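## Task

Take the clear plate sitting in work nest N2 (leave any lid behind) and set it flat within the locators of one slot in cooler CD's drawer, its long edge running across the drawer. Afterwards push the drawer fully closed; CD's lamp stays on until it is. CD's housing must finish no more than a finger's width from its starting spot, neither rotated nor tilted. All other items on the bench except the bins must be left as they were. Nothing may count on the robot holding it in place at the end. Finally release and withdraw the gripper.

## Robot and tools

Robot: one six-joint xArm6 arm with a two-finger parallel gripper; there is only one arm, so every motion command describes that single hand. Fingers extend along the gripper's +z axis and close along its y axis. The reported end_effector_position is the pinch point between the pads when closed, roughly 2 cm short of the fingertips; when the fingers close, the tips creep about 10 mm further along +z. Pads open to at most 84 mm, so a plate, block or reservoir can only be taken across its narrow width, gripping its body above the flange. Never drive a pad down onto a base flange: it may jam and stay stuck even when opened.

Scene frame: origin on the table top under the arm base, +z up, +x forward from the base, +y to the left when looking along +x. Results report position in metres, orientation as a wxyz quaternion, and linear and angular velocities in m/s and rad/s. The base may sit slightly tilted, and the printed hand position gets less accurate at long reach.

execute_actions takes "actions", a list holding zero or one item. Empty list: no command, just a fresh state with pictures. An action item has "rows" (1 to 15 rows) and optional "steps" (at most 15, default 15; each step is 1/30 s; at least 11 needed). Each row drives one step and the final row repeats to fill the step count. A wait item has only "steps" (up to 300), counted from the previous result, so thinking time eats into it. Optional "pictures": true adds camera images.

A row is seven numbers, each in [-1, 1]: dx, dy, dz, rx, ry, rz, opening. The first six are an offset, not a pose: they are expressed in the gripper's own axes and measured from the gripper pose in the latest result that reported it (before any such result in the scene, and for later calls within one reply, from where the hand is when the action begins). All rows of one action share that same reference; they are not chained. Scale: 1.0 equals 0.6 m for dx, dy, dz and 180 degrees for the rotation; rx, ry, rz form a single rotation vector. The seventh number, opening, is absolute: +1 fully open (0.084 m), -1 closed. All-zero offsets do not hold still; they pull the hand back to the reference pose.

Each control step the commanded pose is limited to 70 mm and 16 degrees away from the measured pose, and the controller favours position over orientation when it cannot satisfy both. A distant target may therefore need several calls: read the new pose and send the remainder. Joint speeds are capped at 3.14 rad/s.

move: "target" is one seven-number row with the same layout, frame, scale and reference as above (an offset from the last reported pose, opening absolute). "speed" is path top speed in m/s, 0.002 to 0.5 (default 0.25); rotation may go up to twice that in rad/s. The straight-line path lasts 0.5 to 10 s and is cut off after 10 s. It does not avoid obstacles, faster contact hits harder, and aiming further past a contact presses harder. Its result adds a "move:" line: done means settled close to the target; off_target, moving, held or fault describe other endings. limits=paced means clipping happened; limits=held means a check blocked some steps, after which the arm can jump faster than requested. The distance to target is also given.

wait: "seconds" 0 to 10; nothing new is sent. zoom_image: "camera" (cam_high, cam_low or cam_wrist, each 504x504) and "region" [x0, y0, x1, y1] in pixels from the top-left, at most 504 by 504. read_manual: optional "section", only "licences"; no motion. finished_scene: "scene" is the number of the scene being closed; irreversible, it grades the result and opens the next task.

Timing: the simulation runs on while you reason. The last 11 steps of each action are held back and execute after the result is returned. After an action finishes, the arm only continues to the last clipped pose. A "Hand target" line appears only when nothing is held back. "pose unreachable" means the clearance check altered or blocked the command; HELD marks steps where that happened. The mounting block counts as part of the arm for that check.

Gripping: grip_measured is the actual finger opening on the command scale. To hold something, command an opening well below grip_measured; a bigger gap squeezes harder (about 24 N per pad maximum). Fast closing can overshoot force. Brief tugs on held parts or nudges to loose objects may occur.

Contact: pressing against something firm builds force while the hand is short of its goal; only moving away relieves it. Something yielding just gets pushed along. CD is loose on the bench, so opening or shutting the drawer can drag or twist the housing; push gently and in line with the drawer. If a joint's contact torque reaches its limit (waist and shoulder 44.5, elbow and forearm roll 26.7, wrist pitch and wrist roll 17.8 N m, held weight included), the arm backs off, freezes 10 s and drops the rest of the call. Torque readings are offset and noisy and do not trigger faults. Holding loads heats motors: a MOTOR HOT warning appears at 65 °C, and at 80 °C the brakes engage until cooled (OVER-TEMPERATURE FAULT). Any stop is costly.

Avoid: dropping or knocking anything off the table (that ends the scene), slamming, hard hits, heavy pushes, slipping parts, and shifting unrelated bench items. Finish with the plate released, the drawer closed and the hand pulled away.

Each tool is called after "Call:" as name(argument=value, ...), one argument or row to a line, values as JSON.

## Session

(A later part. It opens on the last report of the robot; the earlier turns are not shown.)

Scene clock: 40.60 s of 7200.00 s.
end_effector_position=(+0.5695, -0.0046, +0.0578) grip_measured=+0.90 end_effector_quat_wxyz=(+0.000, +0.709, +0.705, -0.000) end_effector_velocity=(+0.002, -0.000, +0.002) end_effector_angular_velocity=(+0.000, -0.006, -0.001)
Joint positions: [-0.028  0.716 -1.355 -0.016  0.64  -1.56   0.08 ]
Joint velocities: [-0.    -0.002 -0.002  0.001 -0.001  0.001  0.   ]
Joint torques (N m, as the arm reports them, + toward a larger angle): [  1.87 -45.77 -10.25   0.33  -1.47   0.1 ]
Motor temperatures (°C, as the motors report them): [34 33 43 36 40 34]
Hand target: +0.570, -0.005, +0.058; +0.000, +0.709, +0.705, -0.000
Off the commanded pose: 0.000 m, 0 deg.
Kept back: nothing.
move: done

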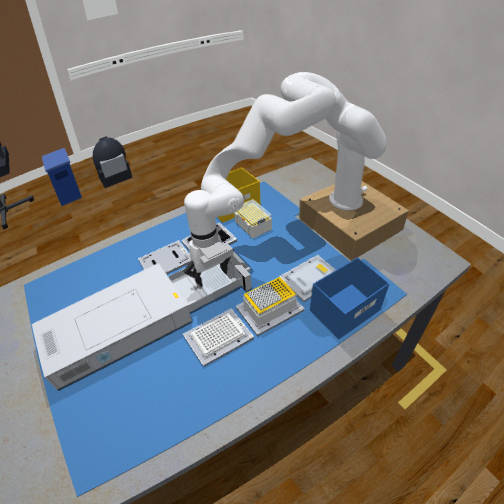

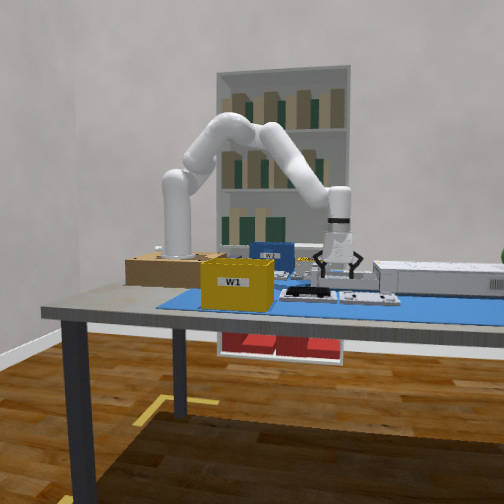

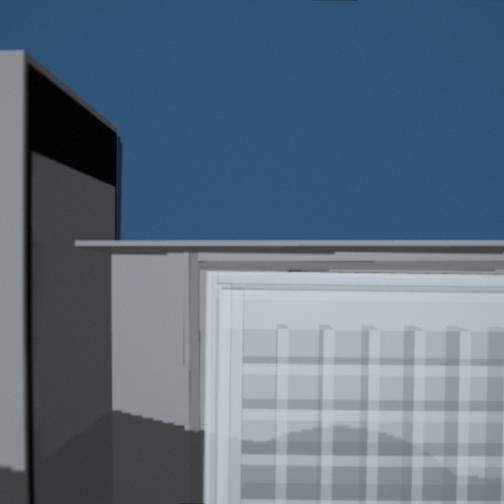

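Call:
move(
  target=[0,-0.0013,0.002,0,0,0,0.3],
  speed=0.005,
)

Call:
zoom_image(
  camera="cam_wrist",
  region=[150, 230, 350, 330],
)

Scene clock: 43.97 s of 7200.00 s.
end_effector_position=(+0.5687, -0.0046, +0.0566) grip_measured=+0.90 end_effector_quat_wxyz=(+0.000, +0.709, +0.705, -0.001) end_effector_velocity=(+0.001, -0.000, +0.001) end_effector_angular_velocity=(-0.000, -0.003, +0.000)
Joint positions: [-0.028  0.717 -1.352 -0.016  0.636 -1.56   0.08 ]
Joint velocities: [-0.    -0.001 -0.001 -0.001 -0.001  0.     0.   ]
Joint torques (N m, as the arm reports them, + toward a larger angle): [  2.19 -46.73 -10.14  -0.37  -1.73  -0.31]
Motor temperatures (°C, as the motors report them): [34 33 43 36 40 34]
Hand target: +0.569, -0.005, +0.057; +0.000, +0.709, +0.705, -0.000
Off the commanded pose: 0.000 m, 0 deg.
Kept back: nothing.
move: done

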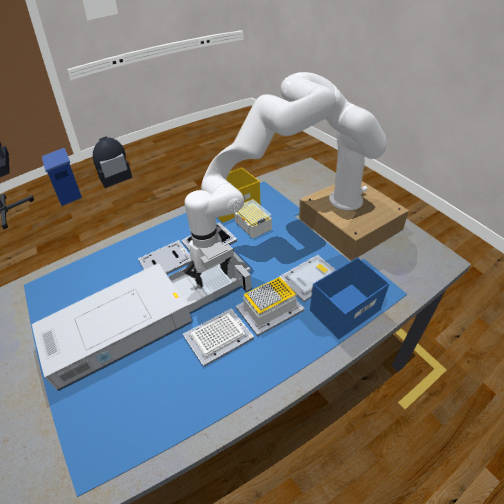

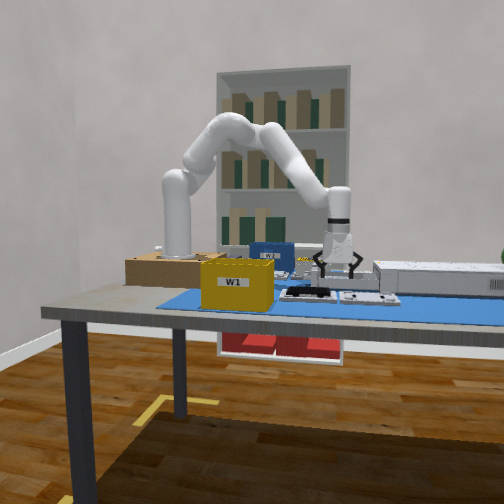

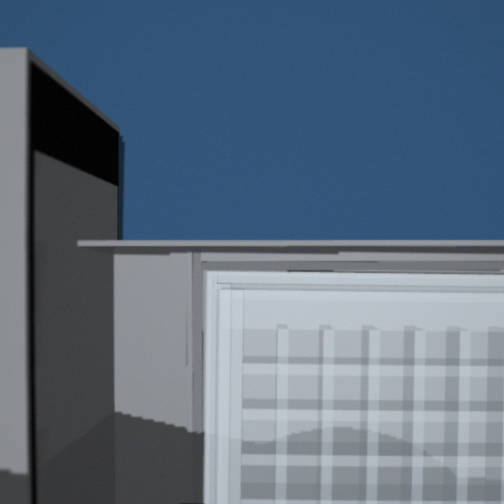

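Region (150, 230, 350, 330) of cam_wrist's 504x504 image, scaled by 2.520, with more detail than that image has.

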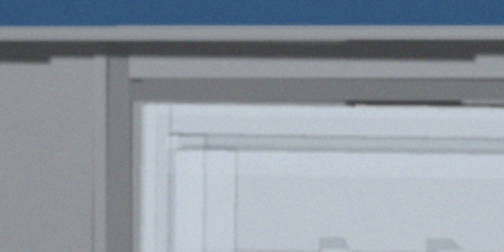

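Call:
move(
  target=[0,0,0.005,0,0,0,0.3],
  speed=0.006,
)

Call:
zoom_image(
  camera="cam_wrist",
  region=[150, 230, 350, 330],
)

Scene clock: 45.03 s of 7200.00 s.
end_effector_position=(+0.5691, -0.0046, +0.0541) grip_measured=+0.90 end_effector_quat_wxyz=(+0.001, +0.709, +0.705, -0.000) end_effector_velocity=(+0.000, +0.000, +0.000) end_effector_angular_velocity=(+0.001, -0.000, -0.002)
Joint positions: [-0.028  0.723 -1.354 -0.016  0.631 -1.559  0.08 ]
Joint velocities: [ 0.001  0.    -0.     0.001 -0.     0.001  0.   ]
Joint torques (N m, as the arm reports them, + toward a larger angle): [  1.44 -43.25  -9.65  -0.28  -1.74   0.08]
Motor temperatures (°C, as the motors report them): [34 33 43 36 40 34]
Hand target: +0.569, -0.005, +0.054; +0.000, +0.709, +0.705, -0.001
Off the commanded pose: 0.001 m, 0 deg.
Kept back: nothing.
move: done

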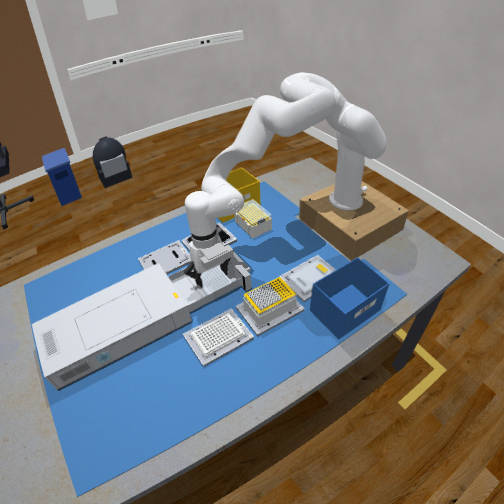

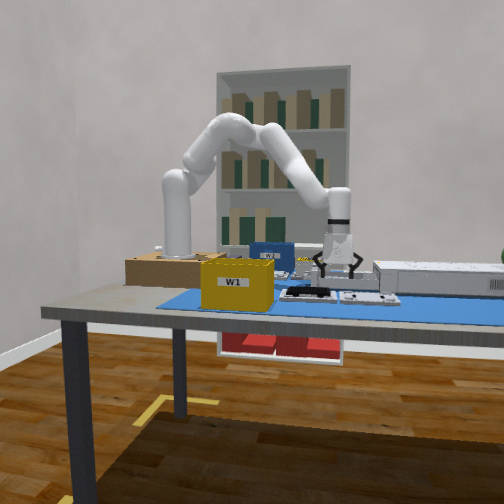

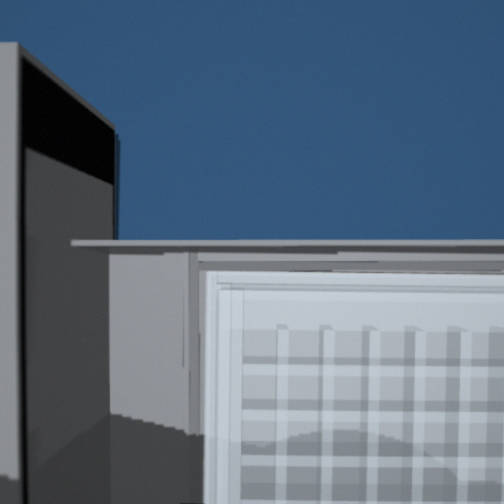

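Region (150, 230, 350, 330) of cam_wrist's 504x504 image, scaled by 2.520, with more detail than that image has.

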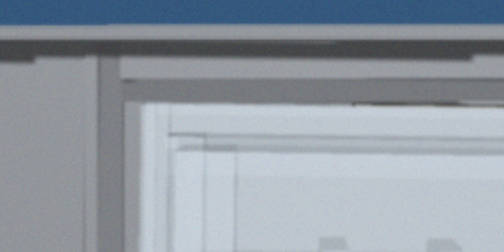

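Call:
execute_actions(
  actions=[
    {"rows":[[0,0,-0.0008,0,0,0,0.6],[0,0,-0.0008,0,0,0,0.8],[0,0,-0.0008,0,0,0,0.9],[0,0,-0.0008,0,0,0,0.93],[0,0,-0.0008,0,0,0,0.96],[0,0,-0.0008,0,0,0,1]],"steps":12},
  ],
)

Call:
move(
  target=[0,0,-0.2,0,0,0,1],
  speed=0.1,
)

Scene clock: 45.93 s of 7200.00 s.
end_effector_position=(+0.5689, -0.0046, +0.0538) grip_measured=+0.90 end_effector_quat_wxyz=(+0.001, +0.709, +0.705, -0.000) end_effector_velocity=(+0.001, +0.001, +0.002) end_effector_angular_velocity=(-0.000, -0.002, +0.001)
Joint positions: [-0.028  0.724 -1.354 -0.016  0.63  -1.559  0.08 ]
Joint velocities: [ 0.001 -0.004 -0.    -0.     0.002  0.     0.   ]
Joint torques (N m, as the arm reports them, + toward a larger angle): [  1.78 -41.57  -8.57  -0.29  -1.16   0.07]
Motor temperatures (°C, as the motors report them): [34 33 43 36 40 34]
Steps of this call (steps 1 to 26: nothing new was sent; step 27: the first step of this action). Readings (end_effector_position):
27: the state above

Scene clock: 48.00 s of 7200.00 s.
end_effector_position=(+0.5683, -0.0040, +0.1736) grip_measured=+1.00 end_effector_quat_wxyz=(-0.000, +0.709, +0.706, -0.001) end_effector_velocity=(+0.004, -0.001, +0.006) end_effector_angular_velocity=(-0.001, -0.012, -0.001)
Joint positions: [-0.025  0.486 -1.362 -0.011  0.878 -1.562  0.084]
Joint velocities: [-0.001 -0.006 -0.006 -0.001 -0.     0.001  0.   ]
Joint torques (N m, as the arm reports them, + toward a larger angle): [  0.81 -43.54 -11.91  -0.72  -1.49  -0.16]
Motor temperatures (°C, as the motors report them): [34 33 43 36 40 34]
Hand target: +0.569, -0.004, +0.174; +0.000, +0.709, +0.706, -0.000
Off your previous action's commanded pose: 0.001 m, 0 deg at its last step (step 11 of this call).
Off the commanded pose: 0.001 m, 0 deg.
Kept back: nothing.
move: done

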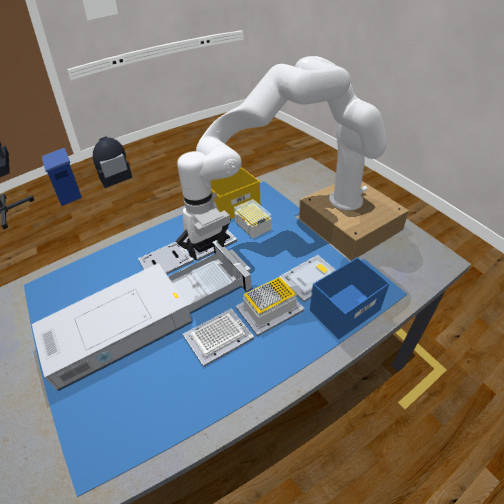

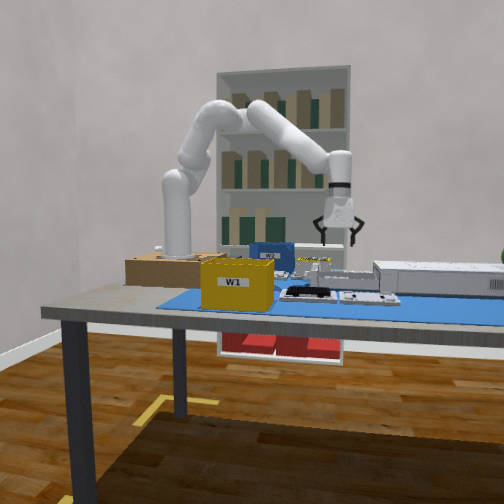

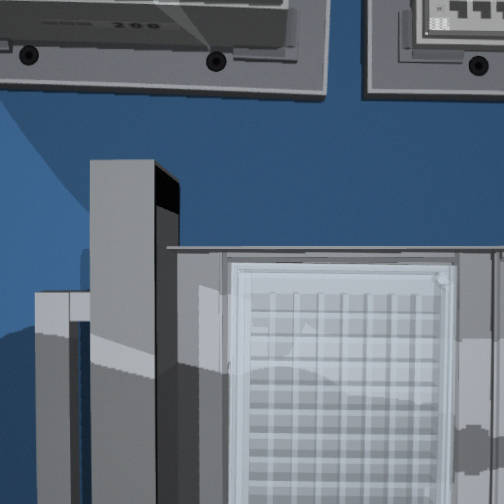

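Call:
move(
  target=[-0.11,0,-0.08,0,0,0,1],
)

Call:
zoom_image(
  camera="cam_wrist",
  region=[100, 50, 504, 454],
)

Scene clock: 49.07 s of 7200.00 s.
end_effector_position=(+0.5681, -0.0692, +0.2209) grip_measured=+1.00 end_effector_quat_wxyz=(-0.001, +0.708, +0.706, -0.001) end_effector_velocity=(-0.001, +0.000, -0.002) end_effector_angular_velocity=(+0.002, +0.007, +0.003)
Joint positions: [-0.138  0.431 -1.426 -0.011  0.997 -1.678  0.084]
Joint velocities: [ 0.     0.004 -0.002  0.001  0.005 -0.003 -0.   ]
Joint torques (N m, as the arm reports them, + toward a larger angle): [  1.04 -44.23 -12.68   0.1   -1.62  -0.38]
Motor temperatures (°C, as the motors report them): [34 33 43 36 40 34]
Hand target: +0.569, -0.070, +0.222; -0.000, +0.708, +0.706, -0.001
Off the commanded pose: 0.001 m, 0 deg.
Kept back: nothing.
move: done

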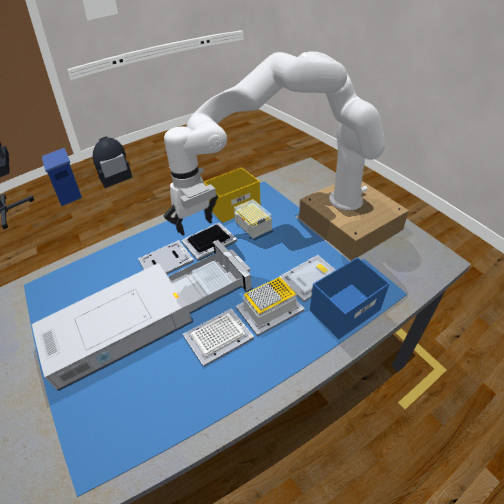

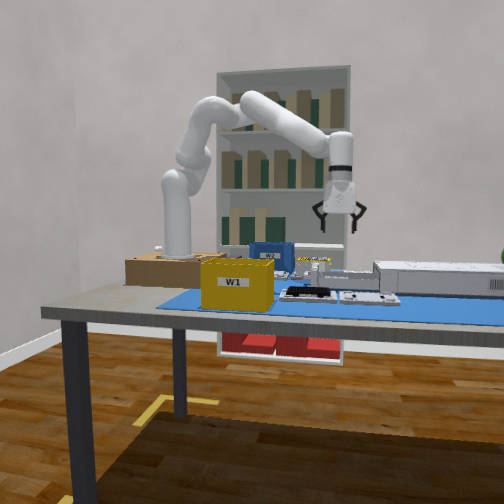

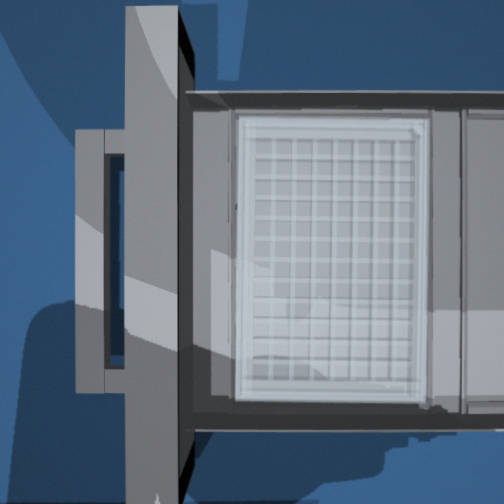

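Region (100, 50, 504, 454) of cam_wrist's 504x504 image, scaled by 1.248, with more detail than that image has.

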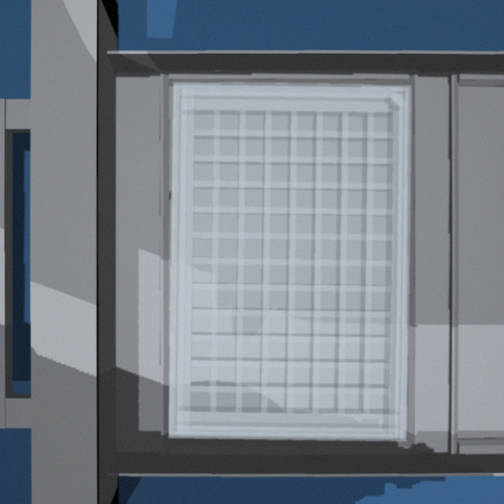

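Call:
zoom_image(
  camera="cam_wrist",
  region=[390, 350, 480, 440],
)

Call:
zoom_image(
  camera="cam_wrist",
  region=[390, 85, 480, 175],
)

Call:
zoom_image(
  camera="cam_wrist",
  region=[190, 350, 280, 440],
)

Call:
zoom_image(
  camera="cam_wrist",
  region=[190, 85, 280, 175],
)

Region (390, 350, 480, 440) of cam_wrist's 504x504 image, scaled by 5.600, with more detail than that image has.

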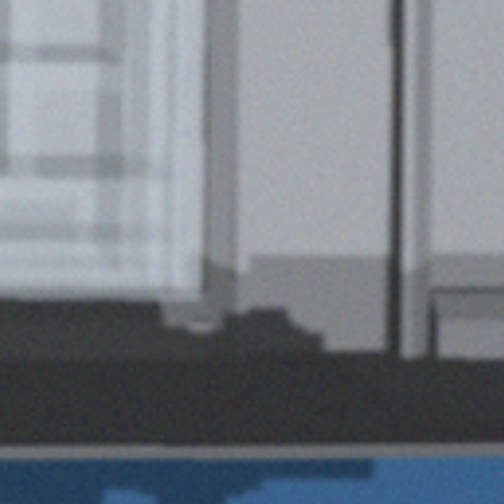

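Region (390, 85, 480, 175) of cam_wrist's 504x504 image, scaled by 5.600, with more detail than that image has.

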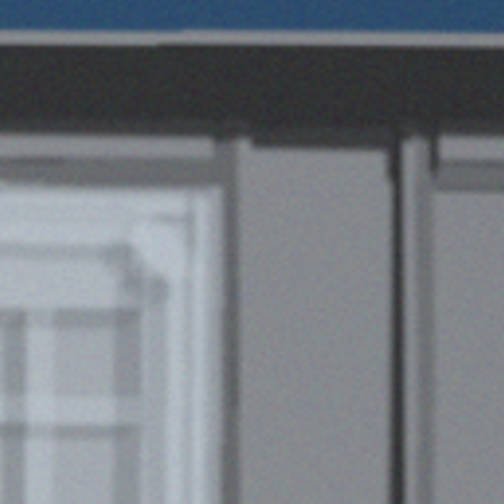

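Region (190, 350, 280, 440) of cam_wrist's 504x504 image, scaled by 5.600, with more detail than that image has.

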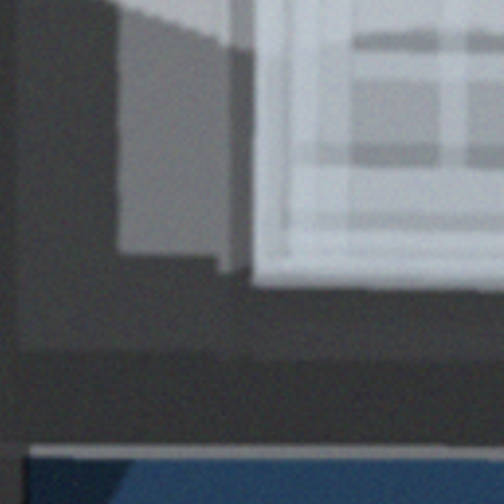

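Region (190, 85, 280, 175) of cam_wrist's 504x504 image, scaled by 5.600, with more detail than that image has.

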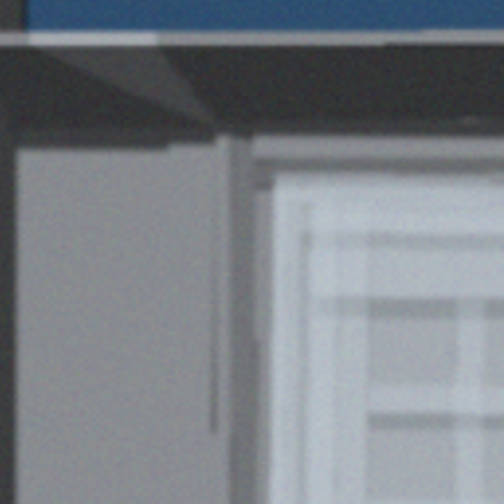

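Call:
move(
  target=[0.107,-0.23,0.102,0,0,-0.5,-1],
  speed=0.3,
)

Call:
zoom_image(
  camera="cam_low",
  region=[270, 200, 400, 310],
)

Call:
zoom_image(
  camera="cam_high",
  region=[150, 200, 290, 320],
)

Scene clock: 54.63 s of 7200.00 s.
end_effector_position=(+0.4300, -0.0057, +0.1602) grip_measured=-1.00 end_effector_quat_wxyz=(-0.002, +0.002, +1.000, -0.001) end_effector_velocity=(-0.001, +0.000, -0.000) end_effector_angular_velocity=(+0.002, +0.001, +0.004)
Joint positions: [-0.03   0.109 -0.767 -0.015  0.662 -3.134  0.   ]
Joint velocities: [-0.    -0.001  0.003  0.003 -0.001 -0.007  0.   ]
Joint torques (N m, as the arm reports them, + toward a larger angle): [  1.45 -29.54 -10.38  -0.01  -1.54   0.19]
Motor temperatures (°C, as the motors report them): [34 33 43 36 41 34]
Hand target: +0.430, -0.006, +0.160; -0.002, +0.002, +1.000, -0.000
Off the commanded pose: 0.001 m, 0 deg.
Kept back: nothing.
move: done

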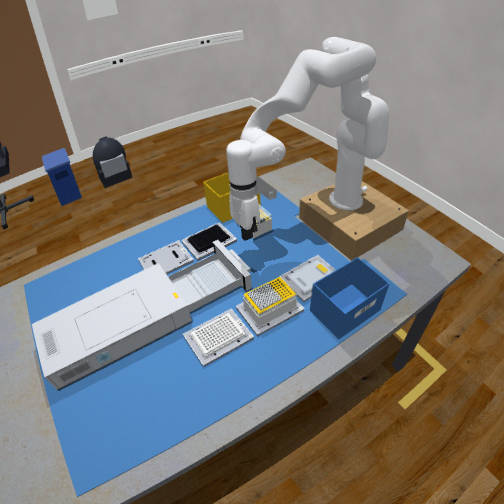

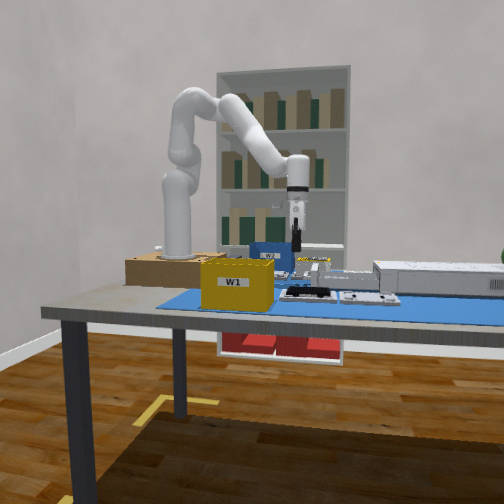

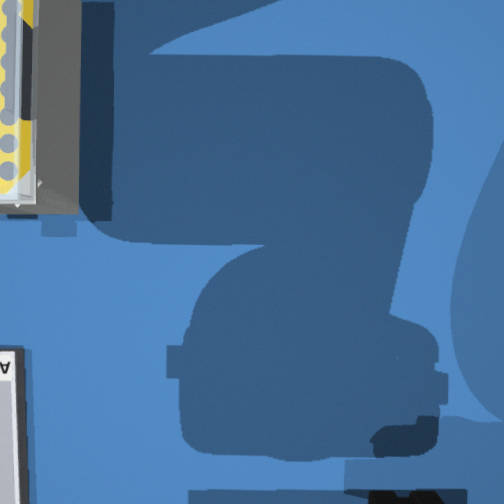

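Region (270, 200, 400, 310) of cam_low's 504x504 image, scaled by 3.877, with more detail than that image has; it fills the top 426 rows of this view, and the rest is white.

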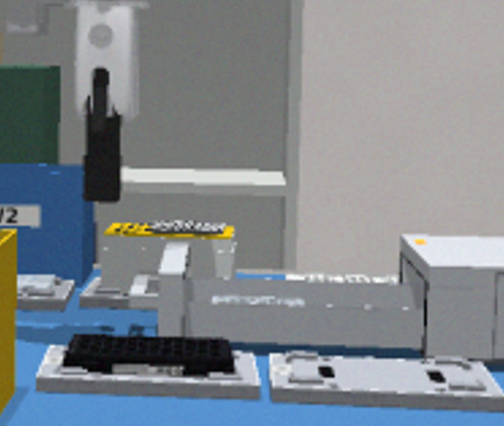

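Region (150, 200, 290, 320) of cam_high's 504x504 image, scaled by 3.600, with more detail than that image has; it fills the top 432 rows of this view, and the rest is white.

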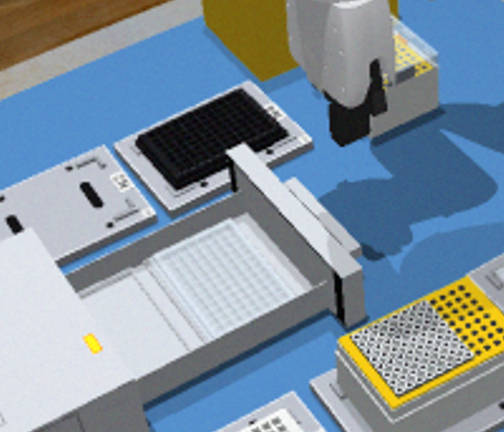

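Call:
move(
  target=[0,0,0.125,0,0,0,-1],
  speed=0.2,
)

Call:
move(
  target=[-0.04,0,0,0,0,0,-1],
  speed=0.03,
)

Scene clock: 56.23 s of 7200.00 s.
end_effector_position=(+0.4302, -0.0061, +0.0855) grip_measured=-1.00 end_effector_quat_wxyz=(-0.001, +0.002, +1.000, -0.001) end_effector_velocity=(-0.003, +0.000, -0.003) end_effector_angular_velocity=(-0.000, +0.008, +0.000)
Joint positions: [-0.034  0.31  -0.754 -0.023  0.447 -3.128  0.   ]
Joint velocities: [ 0.     0.005  0.004 -0.001 -0.     0.001  0.   ]
Joint torques (N m, as the arm reports them, + toward a larger angle): [  1.42 -32.58  -8.88   0.    -1.78   0.  ]
Motor temperatures (°C, as the motors report them): [34 33 43 36 41 34]
Hand target: +0.430, -0.006, +0.085; -0.002, +0.002, +1.000, -0.001
Off the commanded pose: 0.001 m, 0 deg.
Kept back: nothing.
move: done

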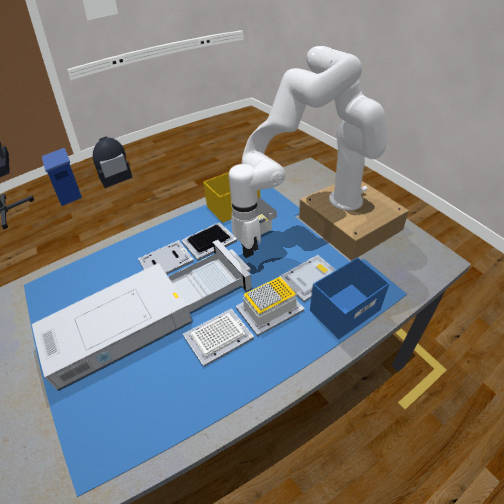

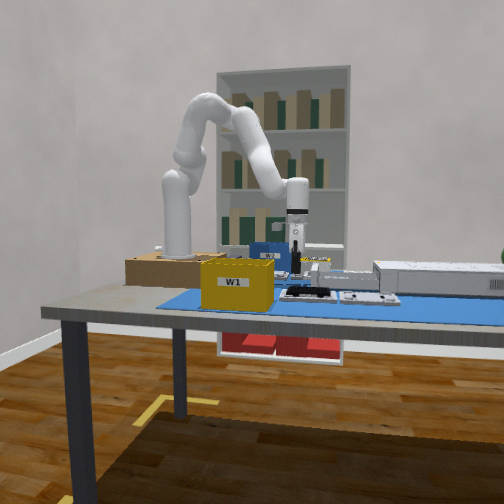

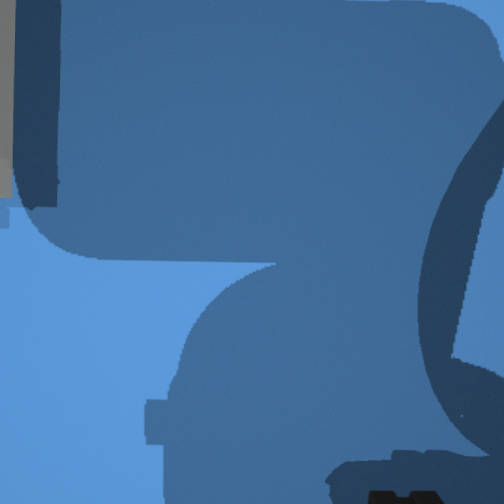

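Scene clock: 57.33 s of 7200.00 s.
end_effector_position=(+0.4541, -0.0060, +0.0855) grip_measured=-1.00 end_effector_quat_wxyz=(-0.001, +0.002, +1.000, -0.001) end_effector_velocity=(+0.001, -0.000, +0.001) end_effector_angular_velocity=(+0.000, -0.002, -0.001)
Joint positions: [-0.033  0.366 -0.846 -0.021  0.483 -3.129  0.   ]
Joint velocities: [-0.001 -0.001 -0.002  0.     0.001  0.     0.   ]
Joint torques (N m, as the arm reports them, + toward a larger angle): [  1.26 -33.42  -9.37  -0.05  -1.68   0.03]
Motor temperatures (°C, as the motors report them): [34 33 43 36 41 34]
Hand target: +0.454, -0.006, +0.085; -0.001, +0.002, +1.000, -0.001
Off the commanded pose: 0.000 m, 0 deg.
Kept back: nothing.
move: done

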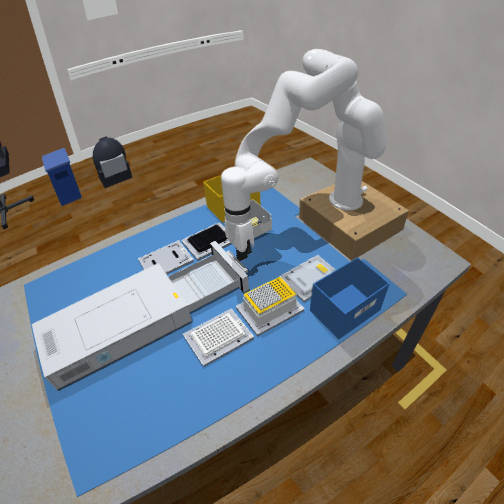

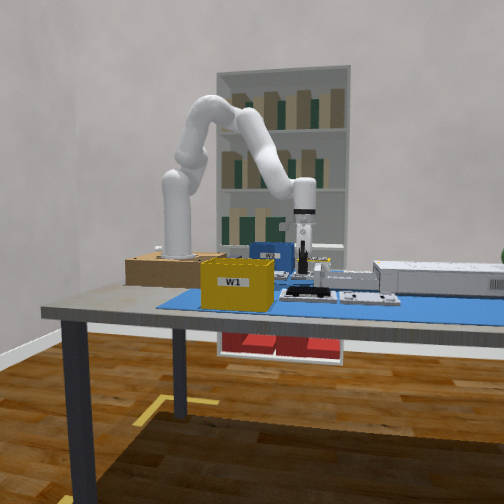

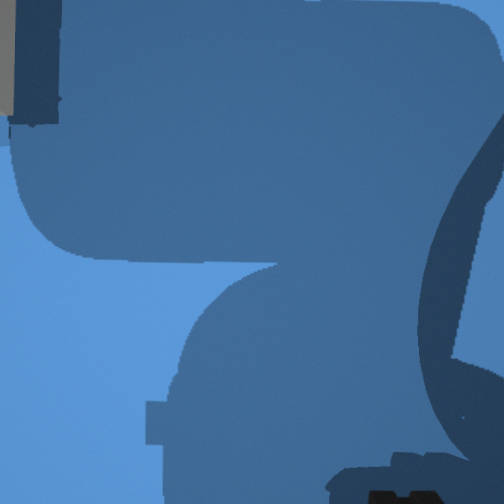

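Call:
zoom_image(
  camera="cam_low",
  region=[280, 220, 400, 310],
)

Region (280, 220, 400, 310) of cam_low's 504x504 image, scaled by 4.200, with more detail than that image has; it fills the top 378 rows of this view, and the rest is white.

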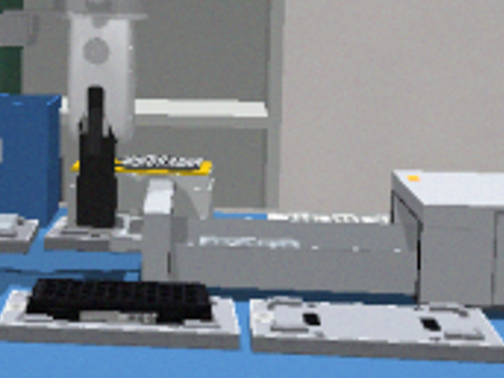

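Call:
move(
  target=[0.006,0,0.02,0,0,0,-1],
  speed=0.03,
)

Call:
move(
  target=[-0.12,0,0,0,0,0,-1],
  speed=0.04,
)

Call:
zoom_image(
  camera="cam_low",
  region=[280, 220, 400, 310],
)

Scene clock: 58.70 s of 7200.00 s.
end_effector_position=(+0.4506, -0.0061, +0.0736) grip_measured=-1.00 end_effector_quat_wxyz=(-0.001, +0.002, +1.000, -0.001) end_effector_velocity=(+0.002, +0.000, +0.001) end_effector_angular_velocity=(-0.001, -0.007, +0.001)
Joint positions: [-0.033  0.391 -0.836 -0.023  0.447 -3.128  0.   ]
Joint velocities: [ 0.    -0.001 -0.003 -0.002 -0.003  0.001  0.   ]
Joint torques (N m, as the arm reports them, + toward a larger angle): [  1.3  -35.75  -9.12   0.03  -1.28  -0.48]
Motor temperatures (°C, as the motors report them): [34 33 43 36 41 34]
Hand target: +0.450, -0.006, +0.074; -0.001, +0.002, +1.000, -0.001
Off the commanded pose: 0.000 m, 0 deg.
Kept back: nothing.
move: done

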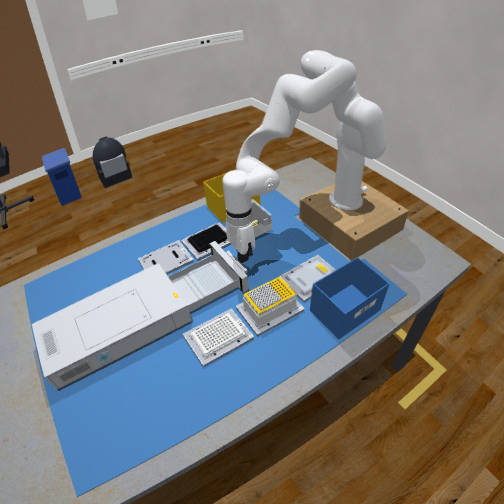

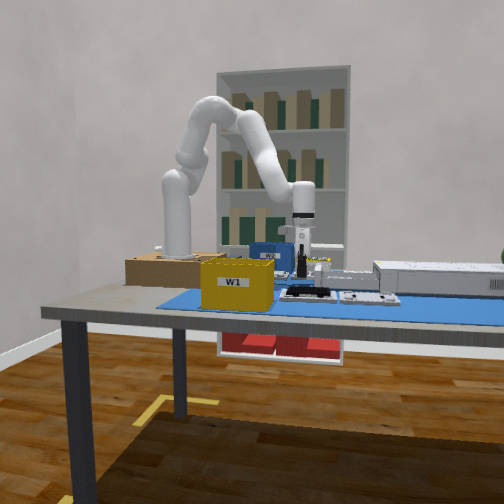

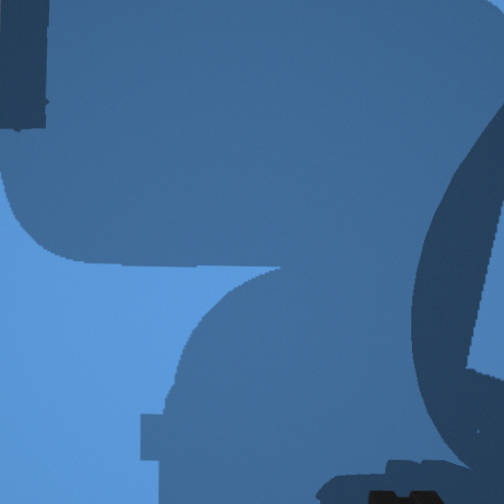

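Scene clock: 60.80 s of 7200.00 s.
end_effector_position=(+0.5224, -0.0059, +0.0734) grip_measured=-1.00 end_effector_quat_wxyz=(-0.001, +0.002, +1.000, -0.001) end_effector_velocity=(+0.000, -0.000, +0.000) end_effector_angular_velocity=(-0.000, +0.001, +0.000)
Joint positions: [-0.031  0.56  -1.132 -0.017  0.574 -3.132  0.   ]
Joint velocities: [-0.     0.001 -0.002 -0.     0.003 -0.     0.   ]
Joint torques (N m, as the arm reports them, + toward a larger angle): [  0.31 -42.04 -10.57  -0.47  -1.88  -0.02]
Motor temperatures (°C, as the motors report them): [34 33 43 36 41 34]
Hand target: +0.522, -0.006, +0.073; -0.001, +0.002, +1.000, -0.001
Off the commanded pose: 0.001 m, 0 deg.
Kept back: nothing.
move: done

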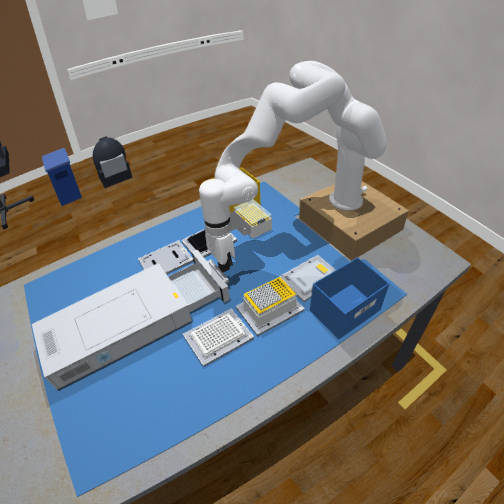

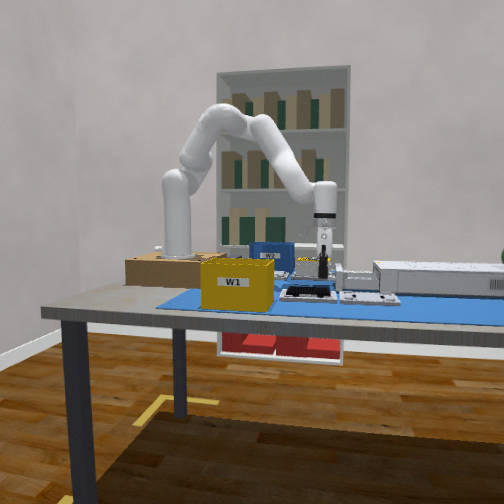

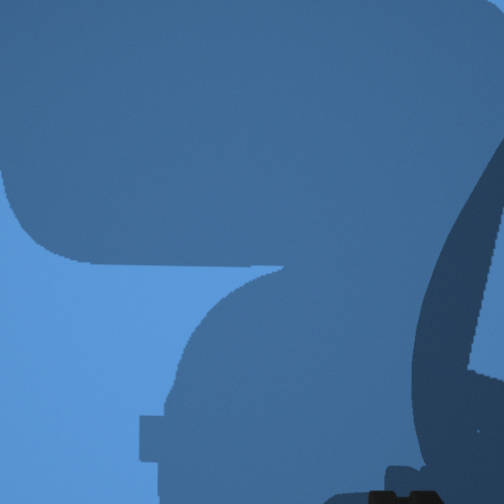

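Region (280, 220, 400, 310) of cam_low's 504x504 image, scaled by 4.200, with more detail than that image has; it fills the top 378 rows of this view, and the rest is white.

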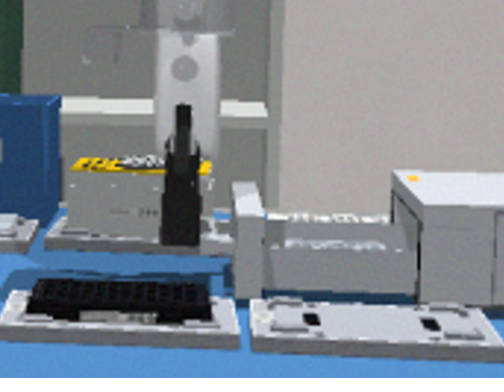

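Call:
move(
  target=[-0.175,0,0,0,0,0,-1],
  speed=0.04,
)

Call:
zoom_image(
  camera="cam_low",
  region=[310, 220, 430, 310],
)

Call:
zoom_image(
  camera="cam_high",
  region=[130, 220, 250, 330],
)

Scene clock: 64.53 s of 7200.00 s.
end_effector_position=(+0.6272, -0.0056, +0.0732) grip_measured=-1.00 end_effector_quat_wxyz=(-0.001, +0.002, +1.000, -0.000) end_effector_velocity=(+0.000, -0.000, +0.000) end_effector_angular_velocity=(-0.000, +0.002, +0.000)
Joint positions: [-0.028  0.857 -1.668 -0.012  0.814 -3.136  0.   ]
Joint velocities: [-0.     0.002 -0.005 -0.     0.005 -0.     0.   ]
Joint torques (N m, as the arm reports them, + toward a larger angle): [  1.2  -50.48 -12.16  -0.39  -1.76   0.21]
Motor temperatures (°C, as the motors report them): [34 33 43 36 41 34]
Hand target: +0.627, -0.006, +0.073; -0.001, +0.002, +1.000, -0.000
Off the commanded pose: 0.001 m, 0 deg.
Kept back: nothing.
move: done

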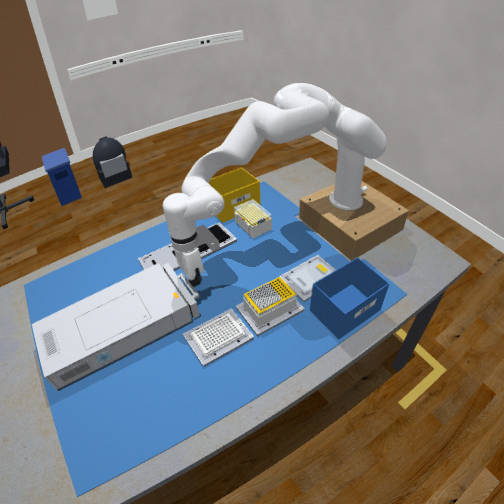

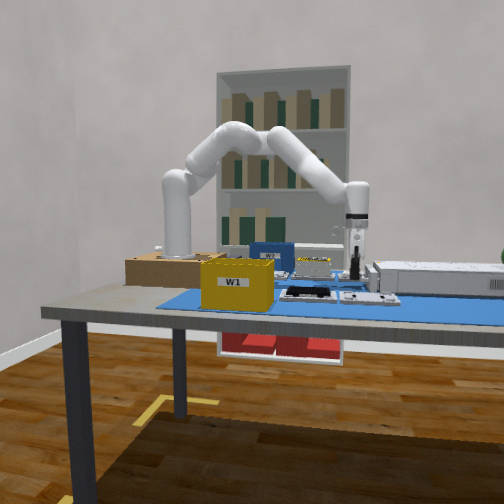

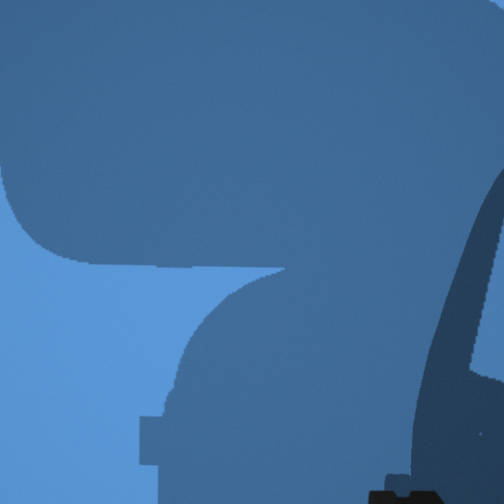

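Region (310, 220, 430, 310) of cam_low's 504x504 image, scaled by 4.200, with more detail than that image has; it fills the top 378 rows of this view, and the rest is white.

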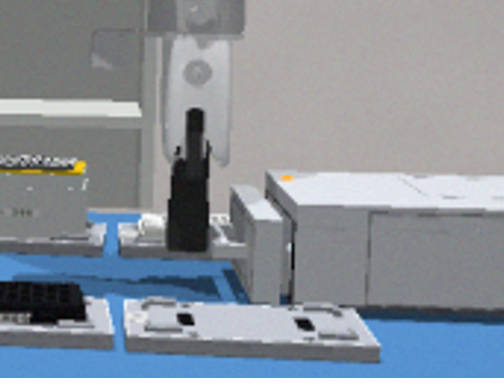

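Region (130, 220, 250, 330) of cam_high's 504x504 image, scaled by 4.200, with more detail than that image has; it fills the top 462 rows of this view, and the rest is white.

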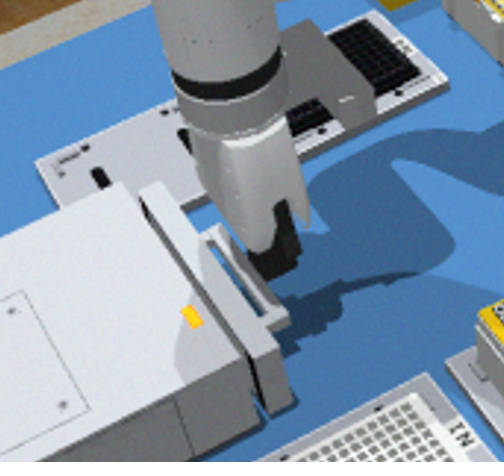

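Call:
move(
  target=[-0.014,0,0,0,0,0,-1],
  speed=0.015,
)

Call:
zoom_image(
  camera="cam_low",
  region=[340, 240, 420, 310],
)

Call:
zoom_image(
  camera="cam_high",
  region=[130, 220, 250, 330],
)

Scene clock: 65.77 s of 7200.00 s.
end_effector_position=(+0.6359, -0.0056, +0.0735) grip_measured=-1.00 end_effector_quat_wxyz=(-0.000, +0.002, +1.000, -0.000) end_effector_velocity=(-0.003, -0.000, -0.003) end_effector_angular_velocity=(+0.000, +0.010, -0.001)
Joint positions: [-0.028  0.886 -1.722 -0.012  0.837 -3.136  0.   ]
Joint velocities: [-0.     0.003  0.001  0.     0.005  0.     0.   ]
Joint torques (N m, as the arm reports them, + toward a larger angle): [  0.69 -51.56 -11.32  -0.38  -1.74  -0.39]
Motor temperatures (°C, as the motors report them): [34 33 43 36 41 34]
Hand target: +0.636, -0.006, +0.073; -0.001, +0.002, +1.000, -0.000
Off the commanded pose: 0.000 m, 0 deg.
Kept back: nothing.
move: done

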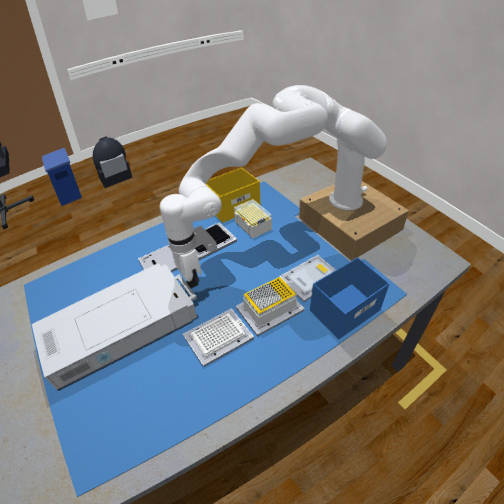

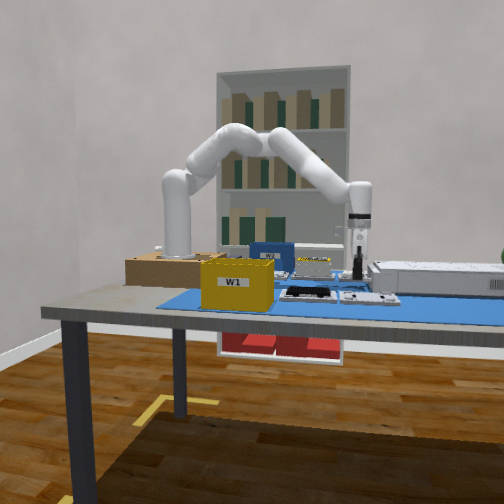

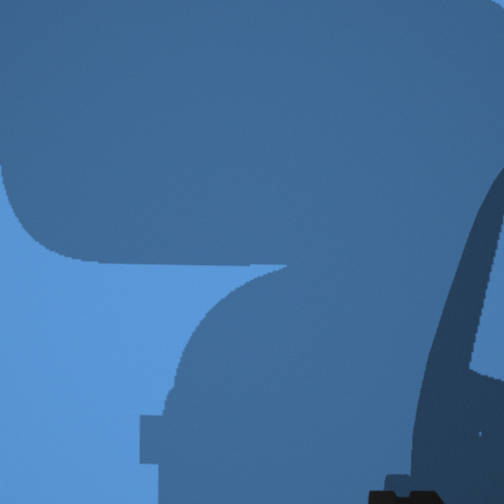

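Region (340, 240, 420, 310) of cam_low's 504x504 image, scaled by 6.300, with more detail than that image has; it fills the top 441 rows of this view, and the rest is white.

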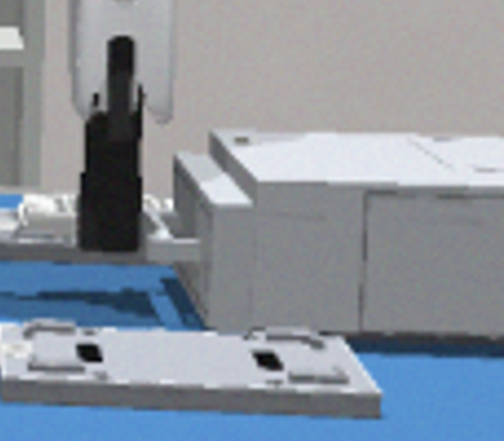

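Region (130, 220, 250, 330) of cam_high's 504x504 image, scaled by 4.200, with more detail than that image has; it fills the top 462 rows of this view, and the rest is white.

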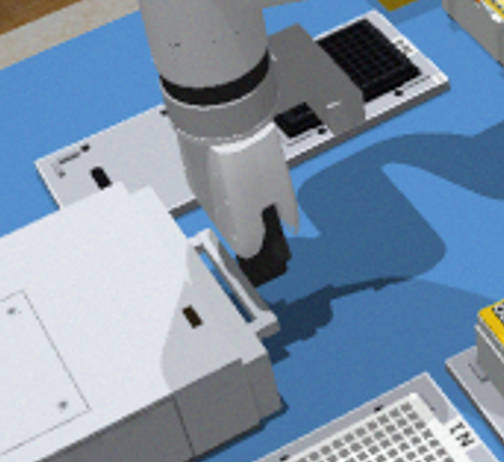

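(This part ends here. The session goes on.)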